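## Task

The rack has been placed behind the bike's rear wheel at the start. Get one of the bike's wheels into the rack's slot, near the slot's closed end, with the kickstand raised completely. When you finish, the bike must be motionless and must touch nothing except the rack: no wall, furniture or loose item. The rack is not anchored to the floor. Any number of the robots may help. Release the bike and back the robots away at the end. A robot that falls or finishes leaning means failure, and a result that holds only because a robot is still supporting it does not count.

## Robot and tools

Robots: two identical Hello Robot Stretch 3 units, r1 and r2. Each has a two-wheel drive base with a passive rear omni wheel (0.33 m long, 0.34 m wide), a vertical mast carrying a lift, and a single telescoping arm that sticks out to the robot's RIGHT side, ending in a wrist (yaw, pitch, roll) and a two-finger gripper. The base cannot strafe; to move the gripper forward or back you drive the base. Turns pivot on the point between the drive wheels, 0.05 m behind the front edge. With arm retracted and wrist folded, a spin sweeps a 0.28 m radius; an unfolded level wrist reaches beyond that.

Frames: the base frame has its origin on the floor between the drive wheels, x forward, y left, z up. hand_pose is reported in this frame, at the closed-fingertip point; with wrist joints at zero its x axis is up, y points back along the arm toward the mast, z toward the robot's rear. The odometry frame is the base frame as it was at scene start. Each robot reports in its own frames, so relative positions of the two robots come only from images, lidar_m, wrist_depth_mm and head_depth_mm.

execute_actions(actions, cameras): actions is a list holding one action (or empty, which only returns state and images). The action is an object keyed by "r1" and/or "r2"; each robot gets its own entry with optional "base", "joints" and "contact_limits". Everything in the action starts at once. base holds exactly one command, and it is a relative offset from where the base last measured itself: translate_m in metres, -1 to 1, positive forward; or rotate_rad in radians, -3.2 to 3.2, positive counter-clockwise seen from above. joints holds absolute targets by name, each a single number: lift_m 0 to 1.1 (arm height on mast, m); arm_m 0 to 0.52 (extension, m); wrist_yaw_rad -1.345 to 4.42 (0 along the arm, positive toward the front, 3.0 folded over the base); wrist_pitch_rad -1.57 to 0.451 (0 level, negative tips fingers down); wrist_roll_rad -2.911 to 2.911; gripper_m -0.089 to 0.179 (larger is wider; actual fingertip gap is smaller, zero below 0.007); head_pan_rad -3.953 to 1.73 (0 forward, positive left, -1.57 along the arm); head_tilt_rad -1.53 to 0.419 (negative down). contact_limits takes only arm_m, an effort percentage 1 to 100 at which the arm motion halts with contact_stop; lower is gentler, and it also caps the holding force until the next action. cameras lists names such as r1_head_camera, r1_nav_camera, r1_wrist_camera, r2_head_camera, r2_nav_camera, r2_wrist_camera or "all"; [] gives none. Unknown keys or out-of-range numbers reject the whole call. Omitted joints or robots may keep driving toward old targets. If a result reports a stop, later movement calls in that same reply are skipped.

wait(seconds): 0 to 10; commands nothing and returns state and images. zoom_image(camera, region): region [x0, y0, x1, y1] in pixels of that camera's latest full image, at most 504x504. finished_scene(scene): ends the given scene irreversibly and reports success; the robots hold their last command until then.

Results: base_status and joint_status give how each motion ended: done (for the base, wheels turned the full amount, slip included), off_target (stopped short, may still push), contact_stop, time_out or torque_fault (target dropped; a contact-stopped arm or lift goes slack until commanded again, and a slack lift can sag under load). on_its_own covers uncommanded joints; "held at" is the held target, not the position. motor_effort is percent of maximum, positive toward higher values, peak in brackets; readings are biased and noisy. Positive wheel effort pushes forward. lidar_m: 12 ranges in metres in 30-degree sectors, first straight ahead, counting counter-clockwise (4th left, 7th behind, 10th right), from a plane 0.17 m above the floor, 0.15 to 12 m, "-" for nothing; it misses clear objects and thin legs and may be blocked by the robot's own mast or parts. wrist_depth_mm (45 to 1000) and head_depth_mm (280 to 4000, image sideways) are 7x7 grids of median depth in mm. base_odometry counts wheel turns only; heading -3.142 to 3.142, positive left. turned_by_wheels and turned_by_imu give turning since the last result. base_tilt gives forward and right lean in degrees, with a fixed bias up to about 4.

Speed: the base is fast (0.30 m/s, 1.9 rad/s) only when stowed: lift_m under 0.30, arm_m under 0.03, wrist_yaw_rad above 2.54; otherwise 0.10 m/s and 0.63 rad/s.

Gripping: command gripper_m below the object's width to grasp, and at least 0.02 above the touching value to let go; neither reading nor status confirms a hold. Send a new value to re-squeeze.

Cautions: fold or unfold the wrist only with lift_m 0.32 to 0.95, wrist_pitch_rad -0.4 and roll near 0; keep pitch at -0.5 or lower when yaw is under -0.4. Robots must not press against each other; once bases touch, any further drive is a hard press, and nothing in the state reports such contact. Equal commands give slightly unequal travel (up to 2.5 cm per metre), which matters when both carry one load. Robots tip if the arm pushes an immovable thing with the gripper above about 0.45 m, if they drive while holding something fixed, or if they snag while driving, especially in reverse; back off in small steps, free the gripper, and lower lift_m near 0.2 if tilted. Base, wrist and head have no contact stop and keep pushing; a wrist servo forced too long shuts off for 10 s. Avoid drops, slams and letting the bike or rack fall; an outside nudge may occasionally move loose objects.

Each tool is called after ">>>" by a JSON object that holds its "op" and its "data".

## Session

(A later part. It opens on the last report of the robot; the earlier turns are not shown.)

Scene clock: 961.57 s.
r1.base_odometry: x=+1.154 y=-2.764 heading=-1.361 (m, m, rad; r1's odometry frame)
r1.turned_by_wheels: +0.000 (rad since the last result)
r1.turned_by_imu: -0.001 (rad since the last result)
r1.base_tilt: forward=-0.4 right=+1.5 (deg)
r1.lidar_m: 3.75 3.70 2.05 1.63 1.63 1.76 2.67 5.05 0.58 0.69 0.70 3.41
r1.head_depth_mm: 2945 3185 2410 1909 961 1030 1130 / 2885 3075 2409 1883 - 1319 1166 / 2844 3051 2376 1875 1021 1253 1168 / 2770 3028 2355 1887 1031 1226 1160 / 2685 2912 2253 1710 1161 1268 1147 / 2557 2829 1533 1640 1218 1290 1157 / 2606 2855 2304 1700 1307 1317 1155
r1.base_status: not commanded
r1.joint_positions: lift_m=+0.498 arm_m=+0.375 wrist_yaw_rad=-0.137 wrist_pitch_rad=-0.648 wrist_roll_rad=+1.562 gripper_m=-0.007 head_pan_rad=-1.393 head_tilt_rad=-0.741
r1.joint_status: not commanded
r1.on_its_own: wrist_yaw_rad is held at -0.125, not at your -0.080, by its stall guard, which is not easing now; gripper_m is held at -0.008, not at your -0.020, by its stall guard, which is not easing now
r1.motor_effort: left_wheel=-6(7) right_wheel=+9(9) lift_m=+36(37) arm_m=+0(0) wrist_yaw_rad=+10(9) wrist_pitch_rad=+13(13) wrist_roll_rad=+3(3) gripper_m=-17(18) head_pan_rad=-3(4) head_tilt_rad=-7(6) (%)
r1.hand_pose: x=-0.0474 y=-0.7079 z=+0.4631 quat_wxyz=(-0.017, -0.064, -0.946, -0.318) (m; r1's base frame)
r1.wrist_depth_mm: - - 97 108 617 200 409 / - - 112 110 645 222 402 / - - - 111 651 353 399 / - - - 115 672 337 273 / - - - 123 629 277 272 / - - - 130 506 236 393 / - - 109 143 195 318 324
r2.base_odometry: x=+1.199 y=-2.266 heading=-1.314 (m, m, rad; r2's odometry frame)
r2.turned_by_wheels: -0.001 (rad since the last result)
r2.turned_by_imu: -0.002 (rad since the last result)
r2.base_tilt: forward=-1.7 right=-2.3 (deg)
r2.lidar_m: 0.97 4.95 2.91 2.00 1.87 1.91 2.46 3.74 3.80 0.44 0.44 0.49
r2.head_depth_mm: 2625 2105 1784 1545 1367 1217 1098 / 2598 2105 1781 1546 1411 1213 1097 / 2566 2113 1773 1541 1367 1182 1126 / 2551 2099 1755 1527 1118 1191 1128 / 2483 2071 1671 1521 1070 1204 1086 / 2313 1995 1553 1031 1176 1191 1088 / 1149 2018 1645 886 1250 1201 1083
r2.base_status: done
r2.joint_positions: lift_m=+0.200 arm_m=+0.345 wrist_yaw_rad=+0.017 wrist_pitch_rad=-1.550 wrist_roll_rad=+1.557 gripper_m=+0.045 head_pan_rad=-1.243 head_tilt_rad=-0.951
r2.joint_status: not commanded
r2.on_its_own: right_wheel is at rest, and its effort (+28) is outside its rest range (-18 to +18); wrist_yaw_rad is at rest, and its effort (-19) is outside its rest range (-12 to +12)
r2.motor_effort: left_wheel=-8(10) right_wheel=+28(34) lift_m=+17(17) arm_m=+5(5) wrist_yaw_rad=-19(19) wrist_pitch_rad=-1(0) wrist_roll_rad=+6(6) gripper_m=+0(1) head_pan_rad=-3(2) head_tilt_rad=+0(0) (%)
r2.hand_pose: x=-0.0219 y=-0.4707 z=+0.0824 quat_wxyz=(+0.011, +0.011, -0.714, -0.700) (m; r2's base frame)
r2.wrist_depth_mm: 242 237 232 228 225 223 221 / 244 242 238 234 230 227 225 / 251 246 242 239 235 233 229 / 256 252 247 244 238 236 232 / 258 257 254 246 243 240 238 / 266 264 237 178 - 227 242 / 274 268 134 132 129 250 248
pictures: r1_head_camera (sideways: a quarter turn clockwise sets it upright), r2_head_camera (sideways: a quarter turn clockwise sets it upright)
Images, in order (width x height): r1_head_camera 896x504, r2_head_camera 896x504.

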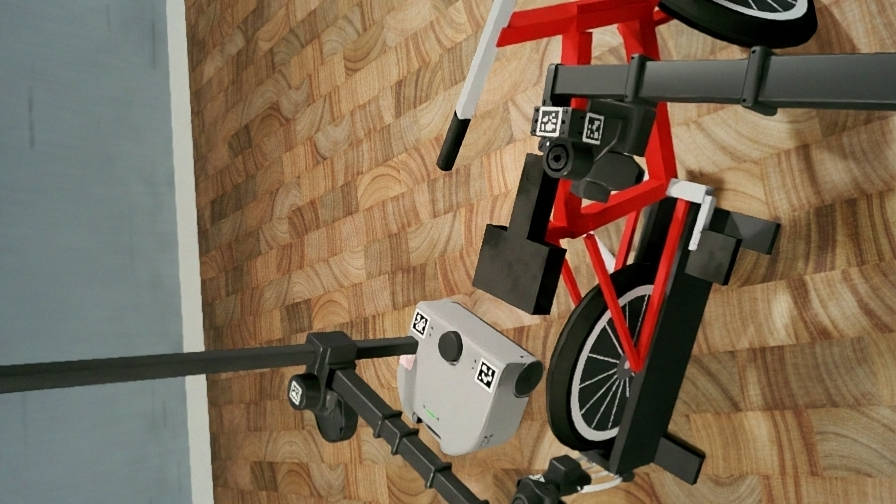

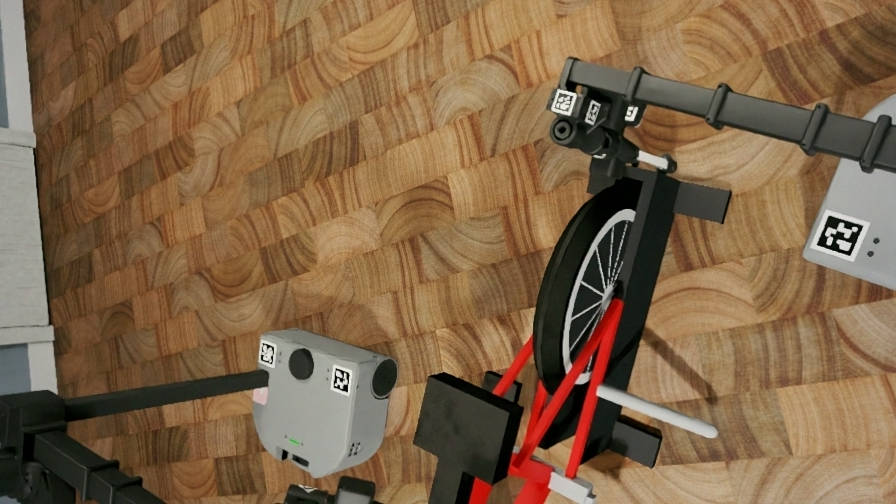

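>>> {"op": "execute_actions", "data": {"actions": [{"r2": {"base": {"translate_m": -0.03}}}], "cameras": []}}

>>> {"op": "execute_actions", "data": {"actions": [{"r2": {"joints": {"lift_m": 0.38, "arm_m": 0.2, "wrist_yaw_rad": 0.0}}}], "cameras": []}}

>>> {"op": "execute_actions", "data": {"actions": [{"r2": {"base": {"translate_m": 0.48}, "joints": {"head_pan_rad": -1.6, "head_tilt_rad": -1.1}}}], "cameras": ["r2_head_camera", "r2_wrist_camera"]}}

Scene clock: 988.30 s.
r1.base_odometry: x=+1.154 y=-2.764 heading=-1.361 (m, m, rad; r1's odometry frame)
r1.turned_by_wheels: +0.000 (rad since the last result)
r1.turned_by_imu: +0.000 (rad since the last result)
r1.base_tilt: forward=-0.4 right=+1.5 (deg)
r1.lidar_m: 3.74 3.70 2.05 1.62 1.63 1.76 2.67 5.06 0.58 0.69 0.70 3.41
r1.head_depth_mm: 2923 3178 2377 1910 957 1033 1131 / 2865 3066 2393 1894 - 1298 1165 / 2841 3093 2371 1895 1023 1261 1163 / 2718 3050 2389 1888 1030 1229 1158 / 2692 2985 2354 1756 1166 1275 1160 / 2549 2850 1533 1632 1223 1305 1152 / 2600 2846 2290 1710 1325 1320 1149
r1.base_status: not commanded
r1.joint_positions: lift_m=+0.498 arm_m=+0.375 wrist_yaw_rad=-0.138 wrist_pitch_rad=-0.648 wrist_roll_rad=+1.562 gripper_m=-0.007 head_pan_rad=-1.393 head_tilt_rad=-0.741
r1.joint_status: not commanded
r1.on_its_own: wrist_yaw_rad is held at -0.125, not at your -0.080, by its stall guard, which is not easing now; gripper_m is held at -0.008, not at your -0.020, by its stall guard, which is not easing now
r1.motor_effort: left_wheel=-6(6) right_wheel=+10(9) lift_m=+37(37) arm_m=-1(1) wrist_yaw_rad=+8(9) wrist_pitch_rad=+13(13) wrist_roll_rad=+3(3) gripper_m=-19(18) head_pan_rad=-3(4) head_tilt_rad=-5(6) (%)
r1.hand_pose: x=-0.0475 y=-0.7079 z=+0.4631 quat_wxyz=(-0.017, -0.064, -0.946, -0.318) (m; r1's base frame)
r1.wrist_depth_mm: - - 97 108 630 200 405 / - - 112 109 631 222 405 / - - - 112 652 265 400 / - - - 115 667 339 274 / - - - 123 612 278 272 / - - - 130 497 235 391 / - - 109 142 195 317 323
r2.base_odometry: x=+1.191 y=-2.237 heading=-1.314 (m, m, rad; r2's odometry frame)
r2.turned_by_wheels: +0.000 (rad since the last result)
r2.turned_by_imu: +0.000 (rad since the last result)
r2.base_tilt: forward=-1.5 right=-2.2 (deg)
r2.lidar_m: 0.99 4.97 2.88 1.97 1.85 1.88 2.43 3.71 3.79 0.44 0.44 0.51
r2.head_depth_mm: 2615 2111 1786 1547 1365 1216 1100 / 2563 2099 1776 1540 1405 1214 1100 / 2581 2100 1773 1542 1375 1197 1130 / 2574 2082 1771 1543 1128 1194 1126 / 2499 2083 1734 1518 1082 1213 1092 / 2394 2007 1550 1472 1174 1201 1085 / 1174 2068 1644 871 1258 1187 1086
r2.base_status: done
r2.joint_positions: lift_m=+0.200 arm_m=+0.345 wrist_yaw_rad=+0.003 wrist_pitch_rad=-1.547 wrist_roll_rad=+1.564 gripper_m=+0.045 head_pan_rad=-1.243 head_tilt_rad=-0.951
r2.joint_status: not commanded
r2.motor_effort: left_wheel=+1(10) right_wheel=-1(24) lift_m=+17(17) arm_m=+5(4) wrist_yaw_rad=-3(18) wrist_pitch_rad=-1(2) wrist_roll_rad=+3(6) gripper_m=+0(1) head_pan_rad=-2(2) head_tilt_rad=+0(0) (%)
r2.hand_pose: x=-0.0216 y=-0.4713 z=+0.0824 quat_wxyz=(+0.004, +0.003, -0.715, -0.699) (m; r2's base frame)
r2.wrist_depth_mm: 238 237 230 228 225 222 219 / 243 243 235 232 229 226 223 / 248 246 241 239 236 229 229 / 256 252 248 244 241 238 233 / 260 256 251 249 245 241 237 / 267 264 252 236 241 238 242 / 274 270 242 175 177 232 250
pictures: none
No camera images: the call's "cameras" was empty. Leave "cameras" out to get every camera's image.

Scene clock: 990.77 s.
r1.base_odometry: x=+1.154 y=-2.764 heading=-1.361 (m, m, rad; r1's odometry frame)
r1.turned_by_wheels: +0.000 (rad since the last result)
r1.turned_by_imu: +0.000 (rad since the last result)
r1.base_tilt: forward=-0.4 right=+1.5 (deg)
r1.lidar_m: 3.75 3.68 2.06 1.63 1.63 1.76 2.67 5.06 0.58 0.69 0.70 3.42
r1.head_depth_mm: 2931 3197 2424 1889 959 1038 1128 / 2856 3132 2399 1890 - 1306 1173 / 2818 3029 2379 1890 1022 1255 1165 / 2768 2979 2369 1884 1031 1233 1162 / 2689 2947 2377 1732 1164 1274 1164 / 2544 1424 2120 1622 1222 1297 1149 / 2617 2838 2101 1390 1502 1320 1152
r1.base_status: not commanded
r1.joint_positions: lift_m=+0.498 arm_m=+0.375 wrist_yaw_rad=-0.138 wrist_pitch_rad=-0.648 wrist_roll_rad=+1.562 gripper_m=-0.007 head_pan_rad=-1.393 head_tilt_rad=-0.741
r1.joint_status: not commanded
r1.on_its_own: wrist_yaw_rad is held at -0.125, not at your -0.080, by its stall guard, which is not easing now; gripper_m is held at -0.008, not at your -0.020, by its stall guard, which is not easing now
r1.motor_effort: left_wheel=-7(7) right_wheel=+9(10) lift_m=+37(37) arm_m=+0(1) wrist_yaw_rad=+10(10) wrist_pitch_rad=+13(13) wrist_roll_rad=+3(3) gripper_m=-17(18) head_pan_rad=-3(3) head_tilt_rad=-5(7) (%)
r1.hand_pose: x=-0.0475 y=-0.7079 z=+0.4631 quat_wxyz=(-0.017, -0.064, -0.946, -0.318) (m; r1's base frame)
r1.wrist_depth_mm: - - 97 108 629 200 403 / - - 112 109 646 221 404 / - - - 112 656 264 400 / - - - 115 663 338 275 / - - - 123 616 278 271 / - - - 131 502 235 392 / - - 109 143 195 314 323
r2.base_odometry: x=+1.191 y=-2.237 heading=-1.314 (m, m, rad; r2's odometry frame)
r2.turned_by_wheels: +0.000 (rad since the last result)
r2.turned_by_imu: +0.000 (rad since the last result)
r2.base_tilt: forward=-1.5 right=-2.4 (deg)
r2.lidar_m: 0.99 4.98 2.88 1.97 1.86 1.89 2.43 3.72 3.79 0.44 0.44 0.51
r2.head_depth_mm: 2594 2115 1795 1541 1368 1219 1100 / 2585 2104 1774 1543 1387 1199 - / 2579 2089 1778 1533 1357 1182 1125 / 2566 2083 1766 1535 1127 1198 1125 / 2483 2081 1729 1531 1081 1204 1090 / 2382 2017 1563 1473 1179 1206 1089 / 1164 2071 1642 871 1259 1186 1084
r2.base_status: not commanded
r2.joint_positions: lift_m=+0.380 arm_m=+0.200 wrist_yaw_rad=+0.002 wrist_pitch_rad=-1.547 wrist_roll_rad=+1.564 gripper_m=+0.045 head_pan_rad=-1.243 head_tilt_rad=-0.951
r2.joint_status: all done
r2.motor_effort: left_wheel=+1(1) right_wheel=-1(2) lift_m=+33(35) arm_m=-6(5) wrist_yaw_rad=-2(1) wrist_pitch_rad=-1(1) wrist_roll_rad=+3(3) gripper_m=+0(0) head_pan_rad=-1(3) head_tilt_rad=+0(0) (%)
r2.hand_pose: x=-0.0216 y=-0.3271 z=+0.2615 quat_wxyz=(+0.003, +0.003, -0.715, -0.699) (m; r2's base frame)
r2.wrist_depth_mm: 414 415 410 398 394 390 - / 427 420 415 407 402 - - / 438 433 420 413 410 - - / 439 440 430 424 424 - - / 465 442 378 426 427 - - / 464 307 287 437 439 427 - / 481 275 312 455 451 436 438
pictures: none
No camera images: the call's "cameras" was empty. Leave "cameras" out to get every camera's image.

Scene clock: 996.73 s.
r1.base_odometry: x=+1.154 y=-2.764 heading=-1.361 (m, m, rad; r1's odometry frame)
r1.turned_by_wheels: +0.000 (rad since the last result)
r1.turned_by_imu: -0.003 (rad since the last result)
r1.base_tilt: forward=-0.5 right=+1.5 (deg)
r1.lidar_m: 3.73 3.69 2.06 1.63 1.63 1.76 2.66 5.06 0.60 0.69 0.71 3.39
r1.head_depth_mm: 2930 3178 2405 1919 1017 1054 1153 / 2813 3109 2393 1904 - 1312 1168 / 2806 3081 1308 1605 1011 1260 1167 / 2720 3042 1324 1598 1074 1231 1152 / 2733 2946 2349 1711 1166 1279 1163 / 2654 2861 2329 1858 1227 1292 1160 / 2629 2842 2304 1856 1536 1310 1150
r1.base_status: not commanded
r1.joint_positions: lift_m=+0.498 arm_m=+0.375 wrist_yaw_rad=-0.205 wrist_pitch_rad=-0.638 wrist_roll_rad=+1.561 gripper_m=-0.007 head_pan_rad=-1.393 head_tilt_rad=-0.741
r1.joint_status: not commanded
r1.on_its_own: wrist_yaw_rad is held at -0.190, not at your -0.080, by its stall guard, which is not easing now; gripper_m is held at -0.008, not at your -0.020, by its stall guard, which is not easing now
r1.motor_effort: left_wheel=-12(30) right_wheel=+15(31) lift_m=+37(37) arm_m=-1(0) wrist_yaw_rad=+12(38) wrist_pitch_rad=+9(14) wrist_roll_rad=+3(3) gripper_m=-19(18) head_pan_rad=-4(3) head_tilt_rad=-6(6) (%)
r1.hand_pose: x=-0.0605 y=-0.7073 z=+0.4649 quat_wxyz=(-0.027, -0.096, -0.945, -0.313) (m; r1's base frame)
r1.wrist_depth_mm: - - 105 744 612 208 413 / - - 115 118 643 229 412 / - - - 118 598 259 403 / - - - 119 682 338 272 / - - - 126 601 276 272 / 503 567 - 130 182 229 370 / 500 495 102 141 186 315 315
r2.base_odometry: x=+1.313 y=-2.701 heading=-1.315 (m, m, rad; r2's odometry frame)
r2.turned_by_wheels: -0.001 (rad since the last result)
r2.turned_by_imu: -0.188 (rad since the last result)
r2.base_tilt: forward=-1.4 right=-2.3 (deg)
r2.lidar_m: 0.57 4.63 4.30 2.46 2.12 2.12 2.44 4.08 0.45 0.31 1.06 0.54
r2.head_depth_mm: 2025 1767 1571 1418 1296 1181 1118 / 2014 1769 1570 1409 1270 1196 - / 1999 1762 1560 1427 1254 - - / 1984 1754 1548 1405 1230 1207 - / 1987 1740 1565 813 1164 1173 1084 / 1979 1754 1557 1401 1055 1161 1086 / 1980 1730 800 814 1225 1156 1085
r2.base_status: done
r2.joint_positions: lift_m=+0.380 arm_m=+0.200 wrist_yaw_rad=-0.012 wrist_pitch_rad=-1.546 wrist_roll_rad=+1.564 gripper_m=+0.045 head_pan_rad=-1.594 head_tilt_rad=-1.087
r2.joint_status: all done
r2.on_its_own: right_wheel is at rest, and its effort (+31) is outside its rest range (-18 to +18); wrist_yaw_rad is at rest, and its effort (+14) is outside its rest range (-12 to +12)
r2.motor_effort: left_wheel=-8(15) right_wheel=+31(45) lift_m=+30(32) arm_m=-6(6) wrist_yaw_rad=+14(14) wrist_pitch_rad=-2(2) wrist_roll_rad=+3(3) gripper_m=+0(0) head_pan_rad=-2(18) head_tilt_rad=-5(15) (%)
r2.hand_pose: x=-0.0213 y=-0.3274 z=+0.2617 quat_wxyz=(-0.002, -0.002, -0.716, -0.698) (m; r2's base frame)
r2.wrist_depth_mm: 137 193 318 403 391 383 - / 130 179 267 406 400 - - / 125 165 226 413 417 - - / 119 154 223 422 416 - - / 113 142 230 438 419 - - / 108 131 137 264 421 432 - / 103 120 260 357 443 438 435
pictures: r2_head_camera (sideways: a quarter turn clockwise sets it upright), r2_wrist_camera
Images, in order (width x height): r2_head_camera 896x504, r2_wrist_camera 644x364.

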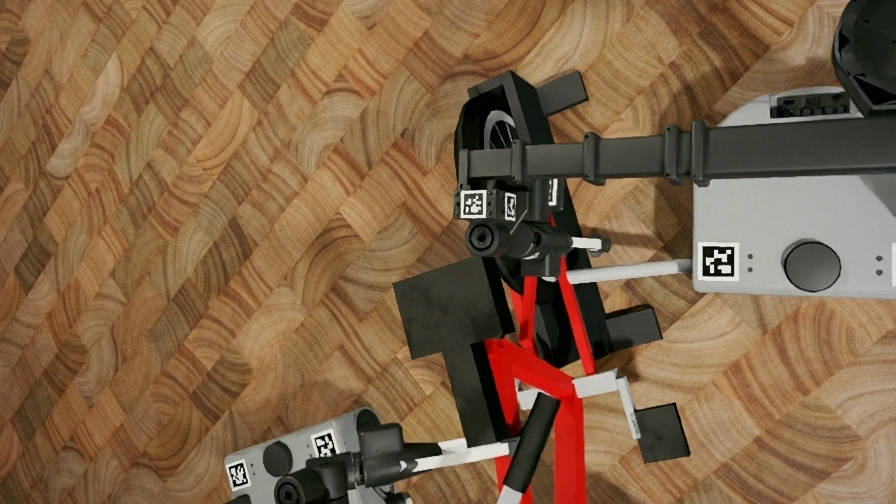

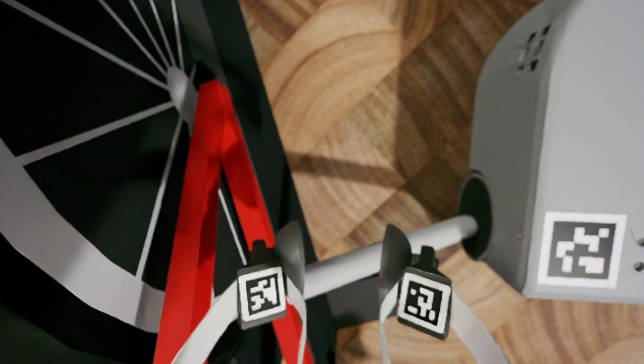

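>>> {"op": "execute_actions", "data": {"actions": [{"r2": {"base": {"translate_m": -0.5}, "joints": {"arm_m": 0.08}}}], "cameras": []}}

>>> {"op": "execute_actions", "data": {"actions": [{"r2": {"base": {"rotate_rad": 0.31}, "joints": {"head_pan_rad": -1.0, "head_tilt_rad": -0.9}}}], "cameras": ["r2_head_camera", "r1_head_camera"]}}

Scene clock: 1015.60 s.
r1.base_odometry: x=+1.154 y=-2.764 heading=-1.361 (m, m, rad; r1's odometry frame)
r1.turned_by_wheels: +0.000 (rad since the last result)
r1.turned_by_imu: +0.000 (rad since the last result)
r1.base_tilt: forward=-0.5 right=+1.5 (deg)
r1.lidar_m: 3.75 3.69 2.06 1.63 1.63 1.76 2.67 5.06 0.60 0.69 0.70 3.42
r1.head_depth_mm: 2943 3178 2417 1893 1020 1051 1151 / 2919 3092 2389 1896 - 1311 1163 / 2797 3086 2368 1892 1021 1258 1159 / 2788 2978 2356 1875 1035 1232 1159 / 2712 2930 2264 1773 1167 1272 1157 / 2617 1525 2260 1692 1228 1300 1153 / 2643 2855 1419 1807 1547 1316 1150
r1.base_status: not commanded
r1.joint_positions: lift_m=+0.498 arm_m=+0.375 wrist_yaw_rad=-0.201 wrist_pitch_rad=-0.641 wrist_roll_rad=+1.561 gripper_m=-0.007 head_pan_rad=-1.393 head_tilt_rad=-0.741
r1.joint_status: not commanded
r1.on_its_own: wrist_yaw_rad is held at -0.190, not at your -0.080, by its stall guard, which is not easing now; gripper_m is held at -0.008, not at your -0.020, by its stall guard, which is not easing now
r1.motor_effort: left_wheel=-6(12) right_wheel=+8(14) lift_m=+37(36) arm_m=-1(1) wrist_yaw_rad=+7(12) wrist_pitch_rad=+10(11) wrist_roll_rad=+3(3) gripper_m=-18(18) head_pan_rad=-3(4) head_tilt_rad=-5(5) (%)
r1.hand_pose: x=-0.0595 y=-0.7070 z=+0.4644 quat_wxyz=(-0.027, -0.094, -0.944, -0.314) (m; r1's base frame)
r1.wrist_depth_mm: - - 104 752 627 208 409 / - - 115 117 628 231 417 / - - - 117 618 258 409 / - - - 119 680 331 271 / - - - 126 619 275 279 / - - - 130 183 231 372 / - - 103 141 186 309 313
r2.base_odometry: x=+1.187 y=-2.218 heading=-1.315 (m, m, rad; r2's odometry frame)
r2.turned_by_wheels: +0.000 (rad since the last result)
r2.turned_by_imu: +0.000 (rad since the last result)
r2.base_tilt: forward=-1.4 right=-2.3 (deg)
r2.lidar_m: 1.02 4.97 3.56 2.05 1.76 1.76 2.03 3.49 3.73 3.48 0.54 0.60
r2.head_depth_mm: 2013 1765 1575 1417 1287 1183 1118 / 2035 1764 1568 1415 1291 1197 - / 1997 1751 1567 1410 1325 - - / 2016 1750 1559 1409 1299 1207 - / 1972 1755 1554 1407 1268 1174 1085 / 1971 1743 1554 1399 1254 1174 1082 / 1985 1731 1559 1112 1229 1171 1084
r2.base_status: done
r2.joint_positions: lift_m=+0.380 arm_m=+0.080 wrist_yaw_rad=-0.001 wrist_pitch_rad=-1.546 wrist_roll_rad=+1.564 gripper_m=+0.045 head_pan_rad=-1.594 head_tilt_rad=-1.087
r2.joint_status: all done
r2.motor_effort: left_wheel=+1(8) right_wheel=-1(25) lift_m=+30(30) arm_m=-6(9) wrist_yaw_rad=+2(14) wrist_pitch_rad=-2(2) wrist_roll_rad=+3(3) gripper_m=+0(0) head_pan_rad=-3(2) head_tilt_rad=-5(5) (%)
r2.hand_pose: x=-0.0215 y=-0.2074 z=+0.2617 quat_wxyz=(+0.002, +0.001, -0.716, -0.698) (m; r2's base frame)
r2.wrist_depth_mm: 419 414 406 399 400 - - / 431 425 416 404 - - - / 444 428 424 415 - - - / 452 442 432 428 - - - / 462 447 442 434 - - - / 474 460 450 450 - - - / 398 446 462 461 443 440 432
pictures: none
No camera images: the call's "cameras" was empty. Leave "cameras" out to get every camera's image.

Scene clock: 1017.03 s.
r1.base_odometry: x=+1.154 y=-2.764 heading=-1.361 (m, m, rad; r1's odometry frame)
r1.turned_by_wheels: +0.000 (rad since the last result)
r1.turned_by_imu: +0.000 (rad since the last result)
r1.base_tilt: forward=-0.4 right=+1.5 (deg)
r1.lidar_m: 3.74 3.70 2.06 1.63 1.63 1.76 2.66 5.05 0.60 0.69 0.70 3.40
r1.head_depth_mm: 2913 3191 2398 1901 1021 1046 1152 / 2876 3107 2384 1900 - 1308 1162 / 2830 3070 2356 1883 1022 1267 1165 / 2759 3023 2342 1881 1038 1232 1153 / 2693 2922 2343 1779 1158 1271 1161 / 2578 1493 1646 1648 1227 1299 1152 / 2621 2845 2093 1797 1544 1322 1154
r1.base_status: not commanded
r1.joint_positions: lift_m=+0.498 arm_m=+0.375 wrist_yaw_rad=-0.201 wrist_pitch_rad=-0.641 wrist_roll_rad=+1.561 gripper_m=-0.007 head_pan_rad=-1.393 head_tilt_rad=-0.741
r1.joint_status: not commanded
r1.on_its_own: wrist_yaw_rad is held at -0.190, not at your -0.080, by its stall guard, which is not easing now; gripper_m is held at -0.008, not at your -0.020, by its stall guard, which is not easing now
r1.motor_effort: left_wheel=-6(6) right_wheel=+8(8) lift_m=+36(37) arm_m=-1(0) wrist_yaw_rad=+8(9) wrist_pitch_rad=+10(10) wrist_roll_rad=+3(3) gripper_m=-19(20) head_pan_rad=-3(4) head_tilt_rad=-4(6) (%)
r1.hand_pose: x=-0.0595 y=-0.7070 z=+0.4644 quat_wxyz=(-0.027, -0.094, -0.944, -0.314) (m; r1's base frame)
r1.wrist_depth_mm: - - 105 744 627 208 406 / - - 115 117 632 230 415 / - - - 117 610 260 409 / - - - 119 674 332 271 / - - - 125 620 274 278 / - - - 130 182 229 378 / - - 103 141 187 311 315
r2.base_odometry: x=+1.187 y=-2.218 heading=-1.005 (m, m, rad; r2's odometry frame)
r2.turned_by_wheels: +0.310 (rad since the last result)
r2.turned_by_imu: +0.311 (rad since the last result)
r2.base_tilt: forward=-1.4 right=-2.3 (deg)
r2.lidar_m: 4.42 4.97 2.40 1.81 1.78 1.85 2.62 3.72 3.91 0.54 0.55 1.02
r2.head_depth_mm: 2590 2281 1891 1599 1395 1235 1146 / 2593 2274 1877 1608 1369 1198 - / 1297 2178 1725 1602 1111 1212 1118 / 2545 2197 1683 1126 1216 1227 1111 / 2639 1048 1061 1183 1312 1225 1097 / 2641 2233 1806 1487 1375 1223 1094 / 2668 2154 1243 1480 1371 1216 1091
r2.base_status: done
r2.joint_positions: lift_m=+0.380 arm_m=+0.080 wrist_yaw_rad=-0.001 wrist_pitch_rad=-1.546 wrist_roll_rad=+1.564 gripper_m=+0.045 head_pan_rad=-1.007 head_tilt_rad=-0.902
r2.joint_status: all done
r2.motor_effort: left_wheel=-2(5) right_wheel=+3(7) lift_m=+30(30) arm_m=-6(6) wrist_yaw_rad=+2(2) wrist_pitch_rad=-2(2) wrist_roll_rad=+3(3) gripper_m=+1(0) head_pan_rad=+2(24) head_tilt_rad=+0(12) (%)
r2.hand_pose: x=-0.0215 y=-0.2074 z=+0.2617 quat_wxyz=(+0.002, +0.001, -0.716, -0.698) (m; r2's base frame)
r2.wrist_depth_mm: 419 407 403 400 393 - - / 429 420 419 403 - - - / 435 426 429 418 - - - / 443 436 438 422 - - - / 348 429 447 430 - - - / 353 458 451 444 - - - / 359 470 466 458 447 434 428
pictures: r1_head_camera (sideways: a quarter turn clockwise sets it upright), r2_head_camera (sideways: a quarter turn clockwise sets it upright)
Images, in order (width x height): r1_head_camera 896x504, r2_head_camera 896x504.

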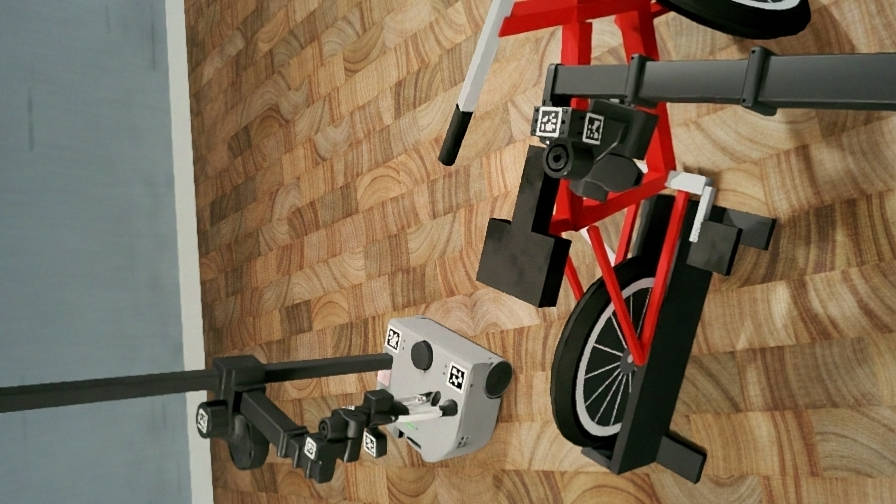

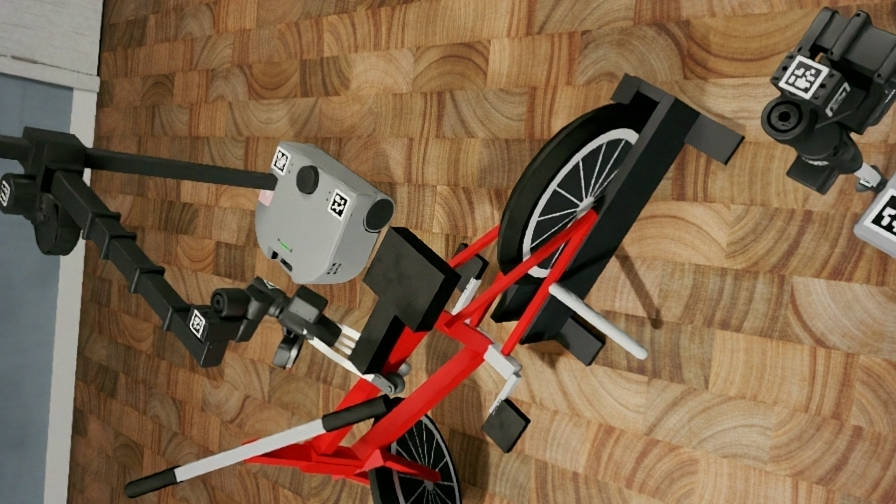

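>>> {"op": "execute_actions", "data": {"actions": [{"r2": {"base": {"translate_m": 0.5}, "joints": {"lift_m": 0.2, "head_pan_rad": -1.6, "head_tilt_rad": -1.0}}}], "cameras": ["r2_head_camera", "r2_wrist_camera"]}}

Scene clock: 1047.17 s.
r1.base_odometry: x=+1.154 y=-2.764 heading=-1.361 (m, m, rad; r1's odometry frame)
r1.turned_by_wheels: +0.000 (rad since the last result)
r1.turned_by_imu: -0.001 (rad since the last result)
r1.base_tilt: forward=-0.5 right=+1.5 (deg)
r1.lidar_m: 3.75 3.71 2.06 1.62 1.63 1.76 2.66 5.06 0.60 0.69 0.71 3.42
r1.head_depth_mm: 2960 3140 2401 1900 1018 1052 1148 / 2888 3074 2411 1908 - 1309 1164 / 2834 3051 1449 1366 1019 1254 1165 / 2773 2993 2211 1651 1039 1230 1163 / 2730 2944 2346 1864 1161 1274 1163 / 2678 2878 2358 1869 1230 1288 1152 / 2645 2877 2316 1833 1537 1310 1147
r1.base_status: not commanded
r1.joint_positions: lift_m=+0.498 arm_m=+0.375 wrist_yaw_rad=-0.199 wrist_pitch_rad=-0.642 wrist_roll_rad=+1.561 gripper_m=-0.007 head_pan_rad=-1.393 head_tilt_rad=-0.741
r1.joint_status: not commanded
r1.on_its_own: wrist_yaw_rad is held at -0.190, not at your -0.080, by its stall guard, which is not easing now; gripper_m is held at -0.008, not at your -0.020, by its stall guard, which is not easing now
r1.motor_effort: left_wheel=-6(7) right_wheel=+7(8) lift_m=+37(37) arm_m=-1(1) wrist_yaw_rad=+6(8) wrist_pitch_rad=+11(11) wrist_roll_rad=+3(3) gripper_m=-19(19) head_pan_rad=-3(3) head_tilt_rad=-5(6) (%)
r1.hand_pose: x=-0.0591 y=-0.7068 z=+0.4641 quat_wxyz=(-0.027, -0.093, -0.944, -0.315) (m; r1's base frame)
r1.wrist_depth_mm: - - 104 743 629 208 408 / - - 114 117 631 230 410 / - - - 117 622 259 408 / - - - 119 677 334 272 / - - - 126 635 274 280 / - 651 409 131 183 231 374 / - - 103 141 187 320 316
r2.base_odometry: x=+1.454 y=-2.640 heading=-1.005 (m, m, rad; r2's odometry frame)
r2.turned_by_wheels: +0.000 (rad since the last result)
r2.turned_by_imu: -0.003 (rad since the last result)
r2.base_tilt: forward=-1.4 right=-2.3 (deg)
r2.lidar_m: 4.09 4.53 2.71 2.05 2.02 2.09 2.95 4.17 0.55 0.55 0.63 0.63
r2.head_depth_mm: 2401 1996 1717 1513 1229 1207 1095 / 2410 1984 1713 1508 1228 1204 1122 / 2389 1987 1709 888 1166 1225 - / 2372 1977 1672 960 1254 1219 - / 2187 1530 907 927 1267 1198 1091 / 1123 1874 1588 1062 1321 1192 1084 / 2261 1961 1649 998 1280 1187 1082
r2.base_status: done
r2.joint_positions: lift_m=+0.283 arm_m=+0.080 wrist_yaw_rad=+0.003 wrist_pitch_rad=-1.551 wrist_roll_rad=+1.564 gripper_m=+0.045 head_pan_rad=-1.593 head_tilt_rad=-0.988
r2.joint_status: lift_m contact_stop (moved -0.097 of -0.180); the others done
r2.on_its_own: lift_m is slack since a contact_stop, until your next command for it (your +0.200 is given up)
r2.motor_effort: left_wheel=-1(2) right_wheel=+3(8) lift_m=+25(55) arm_m=-6(6) wrist_yaw_rad=-3(11) wrist_pitch_rad=+0(4) wrist_roll_rad=+3(5) gripper_m=+1(2) head_pan_rad=-2(24) head_tilt_rad=-4(13) (%)
r2.hand_pose: x=-0.0216 y=-0.2062 z=+0.1649 quat_wxyz=(+0.004, +0.003, -0.714, -0.700) (m; r2's base frame)
r2.wrist_depth_mm: 318 316 309 306 303 - - / 325 326 319 313 - - - / 215 243 325 322 - - - / 327 338 334 327 - - - / 332 343 344 334 - - - / 361 356 348 343 - - - / 365 362 358 354 - - -
pictures: r2_head_camera (sideways: a quarter turn clockwise sets it upright), r2_wrist_camera
ARM HIT: r2's arm struck its own base hard.
Images, in order (width x height): r2_head_camera 896x504, r2_wrist_camera 644x364.

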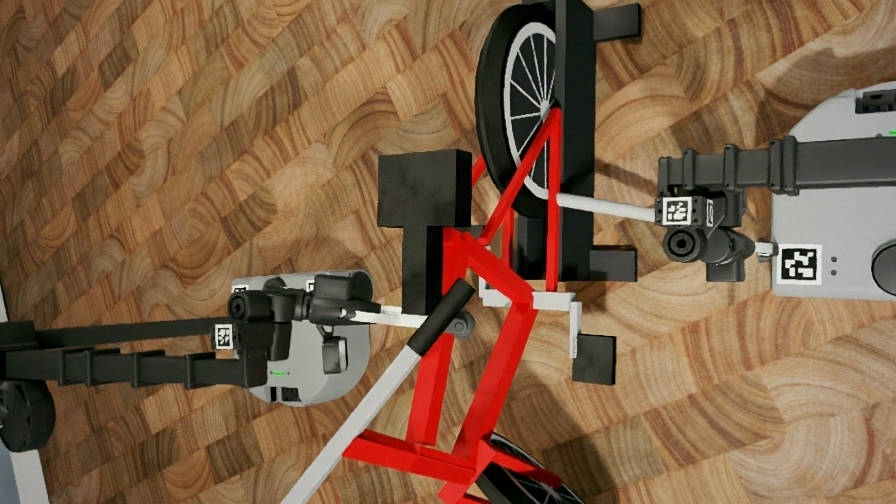

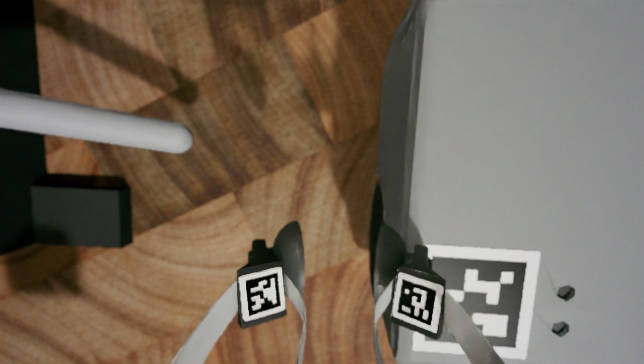

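>>> {"op": "execute_actions", "data": {"actions": [{"r2": {"joints": {"lift_m": 0.3, "arm_m": 0.28}}}], "cameras": []}}

>>> {"op": "execute_actions", "data": {"actions": [{"r2": {"joints": {"lift_m": 0.18}}}], "cameras": ["r2_head_camera", "r2_wrist_camera"]}}

Scene clock: 1060.17 s.
r1.base_odometry: x=+1.154 y=-2.764 heading=-1.360 (m, m, rad; r1's odometry frame)
r1.turned_by_wheels: +0.000 (rad since the last result)
r1.turned_by_imu: +0.000 (rad since the last result)
r1.base_tilt: forward=-0.4 right=+1.4 (deg)
r1.lidar_m: 3.73 3.71 2.06 1.62 1.63 1.75 2.67 5.05 0.60 0.69 0.70 3.41
r1.head_depth_mm: 2990 3178 2384 1897 1033 1040 1143 / 2810 3090 2388 1894 - 1303 1170 / 2781 3062 1448 1626 1014 1259 1170 / 2759 3040 2284 1221 1040 1226 1157 / 2752 2971 2329 1874 1159 1270 1158 / 2657 2910 2346 1861 1227 1295 1155 / 2605 2838 2345 1874 1541 1322 1150
r1.base_status: not commanded
r1.joint_positions: lift_m=+0.498 arm_m=+0.375 wrist_yaw_rad=-0.198 wrist_pitch_rad=-0.643 wrist_roll_rad=+1.561 gripper_m=-0.007 head_pan_rad=-1.393 head_tilt_rad=-0.741
r1.joint_status: not commanded
r1.on_its_own: wrist_yaw_rad is held at -0.190, not at your -0.080, by its stall guard, which is not easing now; gripper_m is held at -0.008, not at your -0.020, by its stall guard, which is not easing now
r1.motor_effort: left_wheel=-5(5) right_wheel=+6(7) lift_m=+37(37) arm_m=-1(1) wrist_yaw_rad=+6(6) wrist_pitch_rad=+11(11) wrist_roll_rad=+3(3) gripper_m=-19(19) head_pan_rad=-3(4) head_tilt_rad=-5(5) (%)
r1.hand_pose: x=-0.0588 y=-0.7067 z=+0.4640 quat_wxyz=(-0.026, -0.092, -0.944, -0.315) (m; r1's base frame)
r1.wrist_depth_mm: - - 104 731 626 208 406 / - - 114 116 634 229 416 / - - - 117 612 258 401 / - - - 118 672 333 273 / - - - 125 619 273 280 / - 636 - 131 183 230 377 / - 623 103 140 187 319 315
r2.base_odometry: x=+1.454 y=-2.640 heading=-1.005 (m, m, rad; r2's odometry frame)
r2.turned_by_wheels: +0.000 (rad since the last result)
r2.turned_by_imu: -0.001 (rad since the last result)
r2.base_tilt: forward=-1.4 right=-2.3 (deg)
r2.lidar_m: 4.08 4.53 2.72 2.05 2.02 2.09 2.96 4.17 0.55 0.46 0.63 0.63
r2.head_depth_mm: 2404 2015 1712 1500 1229 1211 1100 / 2411 2001 1710 1502 1229 1202 1122 / 2387 1994 1707 886 1144 1201 - / 2375 1978 1674 957 1267 1195 - / 2170 1542 907 930 1261 1197 1090 / 1128 1863 1580 1060 1329 1190 1085 / 2285 1967 1654 1005 1277 1187 1082
r2.base_status: not commanded
r2.joint_positions: lift_m=+0.300 arm_m=+0.280 wrist_yaw_rad=+0.001 wrist_pitch_rad=-1.544 wrist_roll_rad=+1.565 gripper_m=+0.045 head_pan_rad=-1.593 head_tilt_rad=-0.988
r2.joint_status: all done
r2.motor_effort: left_wheel=-2(2) right_wheel=+2(2) lift_m=+32(35) arm_m=+7(6) wrist_yaw_rad=-1(3) wrist_pitch_rad=-2(4) wrist_roll_rad=+3(3) gripper_m=+0(3) head_pan_rad=-3(2) head_tilt_rad=-5(4) (%)
r2.hand_pose: x=-0.0216 y=-0.4069 z=+0.1815 quat_wxyz=(+0.003, +0.002, -0.716, -0.698) (m; r2's base frame)
r2.wrist_depth_mm: 139 176 299 322 316 317 308 / 142 146 177 329 327 317 317 / 161 181 253 206 329 325 322 / 198 188 319 343 335 330 330 / 198 192 323 347 351 343 - / 202 196 365 362 355 347 342 / 387 201 375 370 364 352 347
pictures: none
No camera images: the call's "cameras" was empty. Leave "cameras" out to get every camera's image.

Scene clock: 1062.10 s.
r1.base_odometry: x=+1.154 y=-2.764 heading=-1.360 (m, m, rad; r1's odometry frame)
r1.turned_by_wheels: +0.000 (rad since the last result)
r1.turned_by_imu: +0.000 (rad since the last result)
r1.base_tilt: forward=-0.4 right=+1.5 (deg)
r1.lidar_m: 3.75 3.69 2.06 1.63 1.63 1.76 2.66 5.05 0.60 0.69 0.70 3.40
r1.head_depth_mm: 2918 3223 2413 1899 1027 1043 1154 / 2840 3077 2383 1899 - 1306 1166 / 2827 3027 1554 1601 1024 1259 1166 / 2783 3013 2369 1600 1039 1234 1161 / 2720 2966 2322 1868 1160 1273 1157 / 2649 2892 2308 1864 1227 1298 1161 / 2609 2857 2325 1845 1548 1310 1148
r1.base_status: not commanded
r1.joint_positions: lift_m=+0.498 arm_m=+0.375 wrist_yaw_rad=-0.197 wrist_pitch_rad=-0.643 wrist_roll_rad=+1.561 gripper_m=-0.007 head_pan_rad=-1.393 head_tilt_rad=-0.741
r1.joint_status: not commanded
r1.on_its_own: wrist_yaw_rad is held at -0.190, not at your -0.080, by its stall guard, which is not easing now; gripper_m is held at -0.008, not at your -0.020, by its stall guard, which is not easing now
r1.motor_effort: left_wheel=-4(5) right_wheel=+6(6) lift_m=+37(37) arm_m=-1(1) wrist_yaw_rad=+6(6) wrist_pitch_rad=+11(11) wrist_roll_rad=+3(3) gripper_m=-18(19) head_pan_rad=-4(3) head_tilt_rad=-5(6) (%)
r1.hand_pose: x=-0.0587 y=-0.7067 z=+0.4639 quat_wxyz=(-0.026, -0.092, -0.944, -0.315) (m; r1's base frame)
r1.wrist_depth_mm: - - 104 737 619 207 410 / - - 114 117 637 230 414 / - - - 117 619 259 407 / - - - 118 671 329 271 / - - - 126 534 275 282 / - - 671 130 182 231 380 / - - 104 141 186 316 315
r2.base_odometry: x=+1.454 y=-2.640 heading=-1.005 (m, m, rad; r2's odometry frame)
r2.turned_by_wheels: +0.000 (rad since the last result)
r2.turned_by_imu: +0.000 (rad since the last result)
r2.base_tilt: forward=-1.5 right=-2.2 (deg)
r2.lidar_m: 4.08 4.54 2.72 2.04 2.02 2.09 2.96 4.17 0.55 0.46 0.63 0.63
r2.head_depth_mm: 2413 2003 1720 1510 1229 1205 1095 / 2403 2007 1720 1493 1224 1206 1121 / 2410 1987 1707 886 1147 1196 - / 2383 1979 1667 956 1253 1203 - / 2194 1533 908 925 1265 1195 1086 / 1120 1867 1584 1066 1321 1190 1082 / 2300 1958 1652 1003 1283 1186 1080
r2.base_status: not commanded
r2.joint_positions: lift_m=+0.180 arm_m=+0.280 wrist_yaw_rad=+0.001 wrist_pitch_rad=-1.544 wrist_roll_rad=+1.565 gripper_m=+0.045 head_pan_rad=-1.593 head_tilt_rad=-0.988
r2.joint_status: all done
r2.motor_effort: left_wheel=-1(2) right_wheel=+2(3) lift_m=+17(27) arm_m=+7(7) wrist_yaw_rad=-1(1) wrist_pitch_rad=-2(2) wrist_roll_rad=+3(3) gripper_m=-1(1) head_pan_rad=-2(2) head_tilt_rad=-4(4) (%)
r2.hand_pose: x=-0.0216 y=-0.4069 z=+0.0623 quat_wxyz=(+0.003, +0.002, -0.716, -0.698) (m; r2's base frame)
r2.wrist_depth_mm: - 61 212 209 206 204 200 / - 62 69 83 207 208 205 / 130 161 79 86 100 209 208 / 131 173 229 223 221 215 214 / 132 175 214 228 224 222 218 / 133 180 216 234 230 226 222 / 132 180 245 239 235 231 229
pictures: r2_head_camera (sideways: a quarter turn clockwise sets it upright), r2_wrist_camera
Images, in order (width x height): r2_head_camera 896x504, r2_wrist_camera 644x364.

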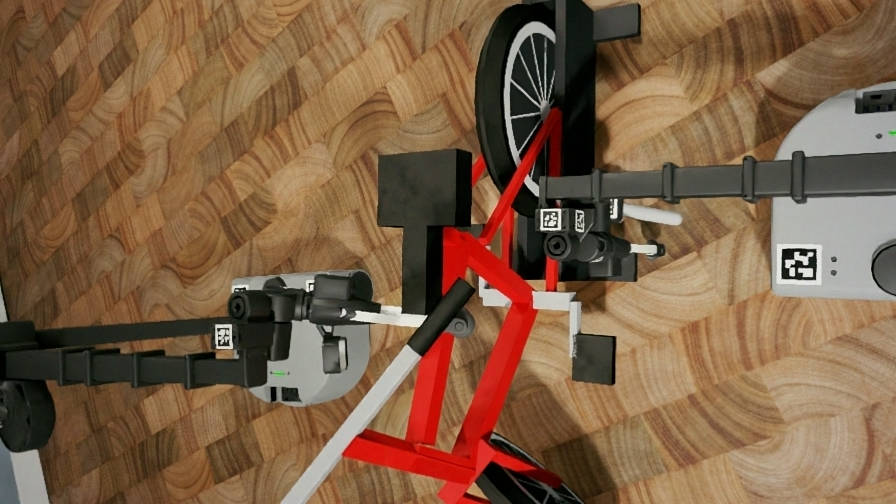

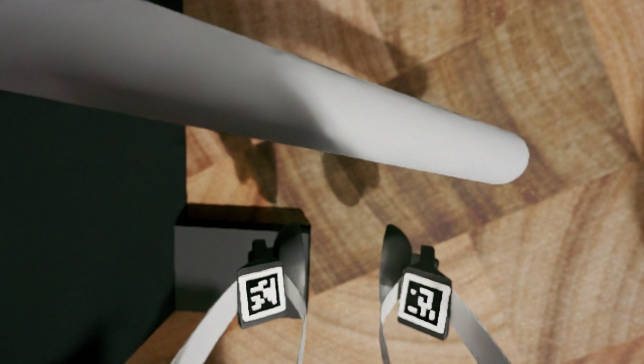

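>>> {"op": "execute_actions", "data": {"actions": [{"r2": {"base": {"translate_m": -0.12}}}], "cameras": ["r2_head_camera", "r2_wrist_camera"]}}

Scene clock: 1071.13 s.
r1.base_odometry: x=+1.154 y=-2.764 heading=-1.360 (m, m, rad; r1's odometry frame)
r1.turned_by_wheels: +0.000 (rad since the last result)
r1.turned_by_imu: +0.000 (rad since the last result)
r1.base_tilt: forward=-0.5 right=+1.4 (deg)
r1.lidar_m: 3.75 3.69 2.06 1.63 1.63 1.76 2.67 5.05 0.58 0.69 0.70 3.41
r1.head_depth_mm: 2929 3168 2403 1890 977 1033 1129 / 2867 3116 2392 1887 - 1310 1168 / 2761 3080 2291 1770 1022 1259 1166 / 2732 3070 1561 1567 1031 1234 1165 / 2725 2947 2333 1811 1158 1271 1158 / 2685 2922 2332 1860 1238 1294 1155 / 2568 2852 2335 1858 1548 1312 1145
r1.base_status: not commanded
r1.joint_positions: lift_m=+0.498 arm_m=+0.375 wrist_yaw_rad=-0.143 wrist_pitch_rad=-0.651 wrist_roll_rad=+1.562 gripper_m=-0.007 head_pan_rad=-1.393 head_tilt_rad=-0.741
r1.joint_status: not commanded
r1.on_its_own: wrist_yaw_rad is held at -0.144, not at your -0.080, by its stall guard, which is not easing now; gripper_m is held at -0.008, not at your -0.020, by its stall guard, which is not easing now
r1.motor_effort: left_wheel=+2(13) right_wheel=-2(16) lift_m=+37(37) arm_m=+0(1) wrist_yaw_rad=-2(23) wrist_pitch_rad=+14(15) wrist_roll_rad=+3(3) gripper_m=-18(19) head_pan_rad=-4(4) head_tilt_rad=-6(5) (%)
r1.hand_pose: x=-0.0484 y=-0.7072 z=+0.4625 quat_wxyz=(-0.018, -0.066, -0.945, -0.320) (m; r1's base frame)
r1.wrist_depth_mm: - - 97 718 625 200 408 / - - 111 110 646 223 403 / - - - 112 648 265 399 / - - - 115 667 338 275 / - - - 123 626 277 276 / - 734 722 131 408 235 391 / - - 108 143 194 314 324
r2.base_odometry: x=+1.390 y=-2.539 heading=-1.005 (m, m, rad; r2's odometry frame)
r2.turned_by_wheels: +0.001 (rad since the last result)
r2.turned_by_imu: +0.000 (rad since the last result)
r2.base_tilt: forward=-1.5 right=-2.2 (deg)
r2.lidar_m: 4.14 4.64 2.64 1.99 1.96 2.04 2.88 4.05 0.56 0.46 0.72 0.73
r2.head_depth_mm: 2414 2000 1720 1517 1321 1210 1093 / 2386 2002 1717 1502 1236 1202 1125 / 2381 1978 1711 1494 1208 1199 - / 2408 1982 1707 900 1190 1198 - / 2372 1981 1601 956 1261 1198 1088 / 2161 1915 909 1076 1284 1196 1084 / 1122 931 1617 1070 1318 1188 1080
r2.base_status: done
r2.joint_positions: lift_m=+0.180 arm_m=+0.280 wrist_yaw_rad=+0.005 wrist_pitch_rad=-1.551 wrist_roll_rad=+1.545 gripper_m=+0.045 head_pan_rad=-1.593 head_tilt_rad=-0.988
r2.joint_status: not commanded
r2.motor_effort: left_wheel=+4(10) right_wheel=-15(34) lift_m=+19(20) arm_m=+6(7) wrist_yaw_rad=-5(13) wrist_pitch_rad=+0(2) wrist_roll_rad=+10(13) gripper_m=+1(1) head_pan_rad=-3(2) head_tilt_rad=-4(4) (%)
r2.hand_pose: x=-0.0216 y=-0.4053 z=+0.0623 quat_wxyz=(+0.011, +0.011, -0.714, -0.700) (m; r2's base frame)
r2.wrist_depth_mm: 131 173 213 208 207 202 201 / 130 176 217 212 211 206 204 / 132 179 220 218 213 125 211 / 134 184 228 99 102 217 212 / 137 187 85 88 224 221 219 / 137 74 77 232 229 227 222 / - 69 242 240 237 230 228
pictures: r2_head_camera (sideways: a quarter turn clockwise sets it upright), r2_wrist_camera
Images, in order (width x height): r2_head_camera 896x504, r2_wrist_camera 644x364.

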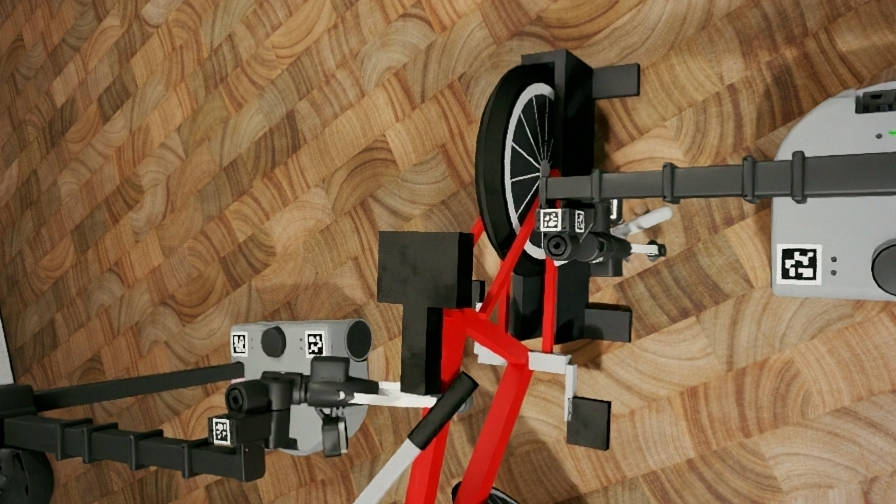

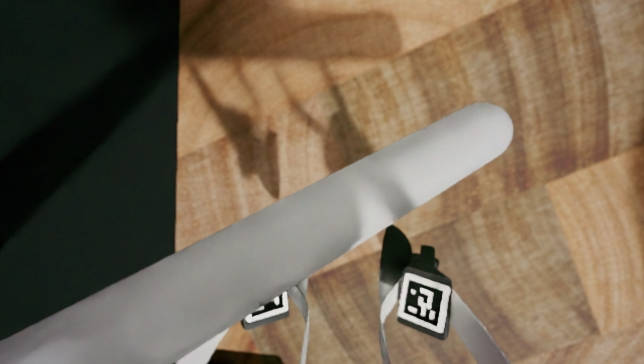

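>>> {"op": "execute_actions", "data": {"actions": [{"r2": {"base": {"translate_m": -0.08}}}], "cameras": ["r2_head_camera", "r2_wrist_camera"]}}

Scene clock: 1077.87 s.
r1.base_odometry: x=+1.154 y=-2.764 heading=-1.360 (m, m, rad; r1's odometry frame)
r1.turned_by_wheels: +0.000 (rad since the last result)
r1.turned_by_imu: -0.001 (rad since the last result)
r1.base_tilt: forward=-0.4 right=+1.4 (deg)
r1.lidar_m: 3.74 3.70 2.05 1.62 1.63 1.75 2.67 5.05 0.58 0.69 0.70 3.41
r1.head_depth_mm: 2915 3196 2386 1873 980 1031 1130 / 2886 3067 2397 1882 - 1314 1171 / 2817 3039 2375 1888 1019 1248 1171 / 2656 2924 2108 1697 1036 1235 1162 / 2712 2958 2267 1415 1158 1274 1161 / 2643 2890 2328 1860 1223 1293 1149 / 2612 2827 2333 1858 1534 1317 1147
r1.base_status: not commanded
r1.joint_positions: lift_m=+0.498 arm_m=+0.375 wrist_yaw_rad=-0.143 wrist_pitch_rad=-0.652 wrist_roll_rad=+1.562 gripper_m=-0.007 head_pan_rad=-1.393 head_tilt_rad=-0.741
r1.joint_status: not commanded
r1.on_its_own: wrist_yaw_rad is held at -0.144, not at your -0.080, by its stall guard, which is not easing now; gripper_m is held at -0.008, not at your -0.020, by its stall guard, which is not easing now
r1.motor_effort: left_wheel=+1(2) right_wheel=+0(1) lift_m=+37(37) arm_m=+0(1) wrist_yaw_rad=-1(1) wrist_pitch_rad=+15(16) wrist_roll_rad=+3(3) gripper_m=-18(18) head_pan_rad=-4(4) head_tilt_rad=-5(6) (%)
r1.hand_pose: x=-0.0483 y=-0.7069 z=+0.4622 quat_wxyz=(-0.018, -0.066, -0.945, -0.320) (m; r1's base frame)
r1.wrist_depth_mm: - - 98 719 617 200 402 / - - 111 110 628 221 404 / - - - 112 655 265 399 / - - - 115 664 334 274 / - - - 123 627 274 277 / - - 798 130 624 236 389 / - 722 108 142 194 314 326
r2.base_odometry: x=+1.347 y=-2.471 heading=-1.005 (m, m, rad; r2's odometry frame)
r2.turned_by_wheels: +0.000 (rad since the last result)
r2.turned_by_imu: -0.001 (rad since the last result)
r2.base_tilt: forward=-1.4 right=-2.2 (deg)
r2.lidar_m: 4.22 4.70 2.59 1.95 1.92 2.00 2.82 3.98 0.55 0.54 0.81 0.77
r2.head_depth_mm: 2386 2008 1727 1504 1338 1212 1097 / 2418 1997 1726 1503 1277 1206 1122 / 2399 2002 1709 1489 1211 1208 - / 2358 1968 1693 1494 1156 1199 - / 2349 1970 1675 887 1261 1196 1093 / 2347 1905 1539 974 1267 1195 1088 / 1119 1917 907 1079 1284 1189 1087
r2.base_status: done
r2.joint_positions: lift_m=+0.180 arm_m=+0.280 wrist_yaw_rad=+0.003 wrist_pitch_rad=-1.549 wrist_roll_rad=+1.564 gripper_m=+0.045 head_pan_rad=-1.593 head_tilt_rad=-0.988
r2.joint_status: not commanded
r2.motor_effort: left_wheel=-1(4) right_wheel=+2(19) lift_m=+20(20) arm_m=+6(7) wrist_yaw_rad=-3(6) wrist_pitch_rad=-1(1) wrist_roll_rad=+3(10) gripper_m=+0(1) head_pan_rad=-2(2) head_tilt_rad=-4(4) (%)
r2.hand_pose: x=-0.0216 y=-0.4058 z=+0.0623 quat_wxyz=(+0.004, +0.003, -0.715, -0.700) (m; r2's base frame)
r2.wrist_depth_mm: 129 174 213 209 206 205 202 / 131 176 218 214 212 207 205 / 132 180 222 218 216 213 209 / 135 183 226 224 220 216 214 / 137 187 231 228 224 221 218 / 138 190 238 233 230 227 224 / 140 194 243 238 237 232 227
pictures: r2_head_camera (sideways: a quarter turn clockwise sets it upright), r2_wrist_camera
Images, in order (width x height): r2_head_camera 896x504, r2_wrist_camera 644x364.

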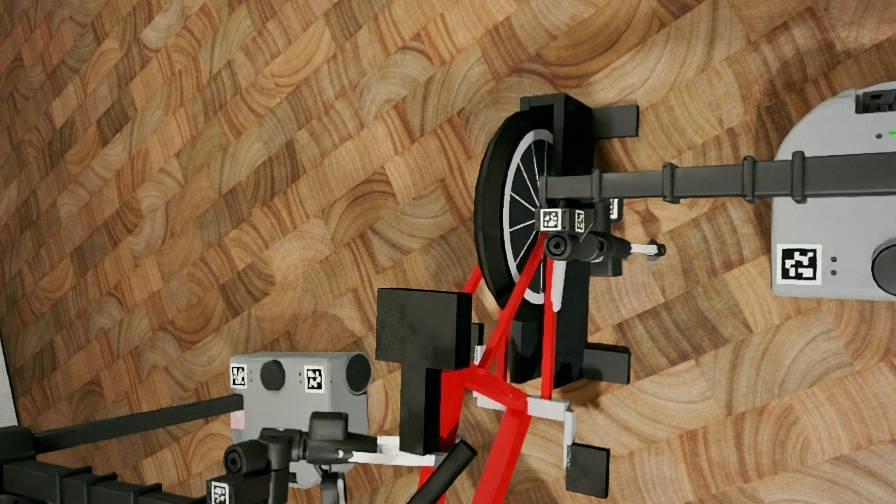

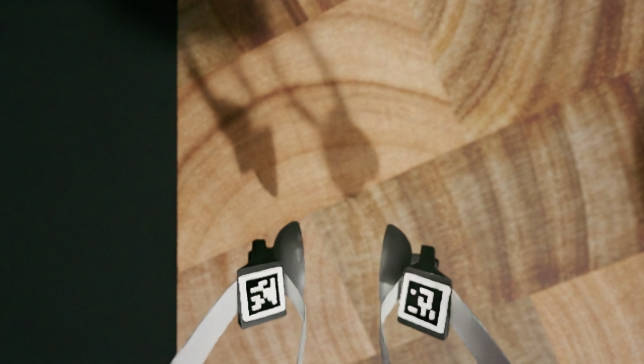

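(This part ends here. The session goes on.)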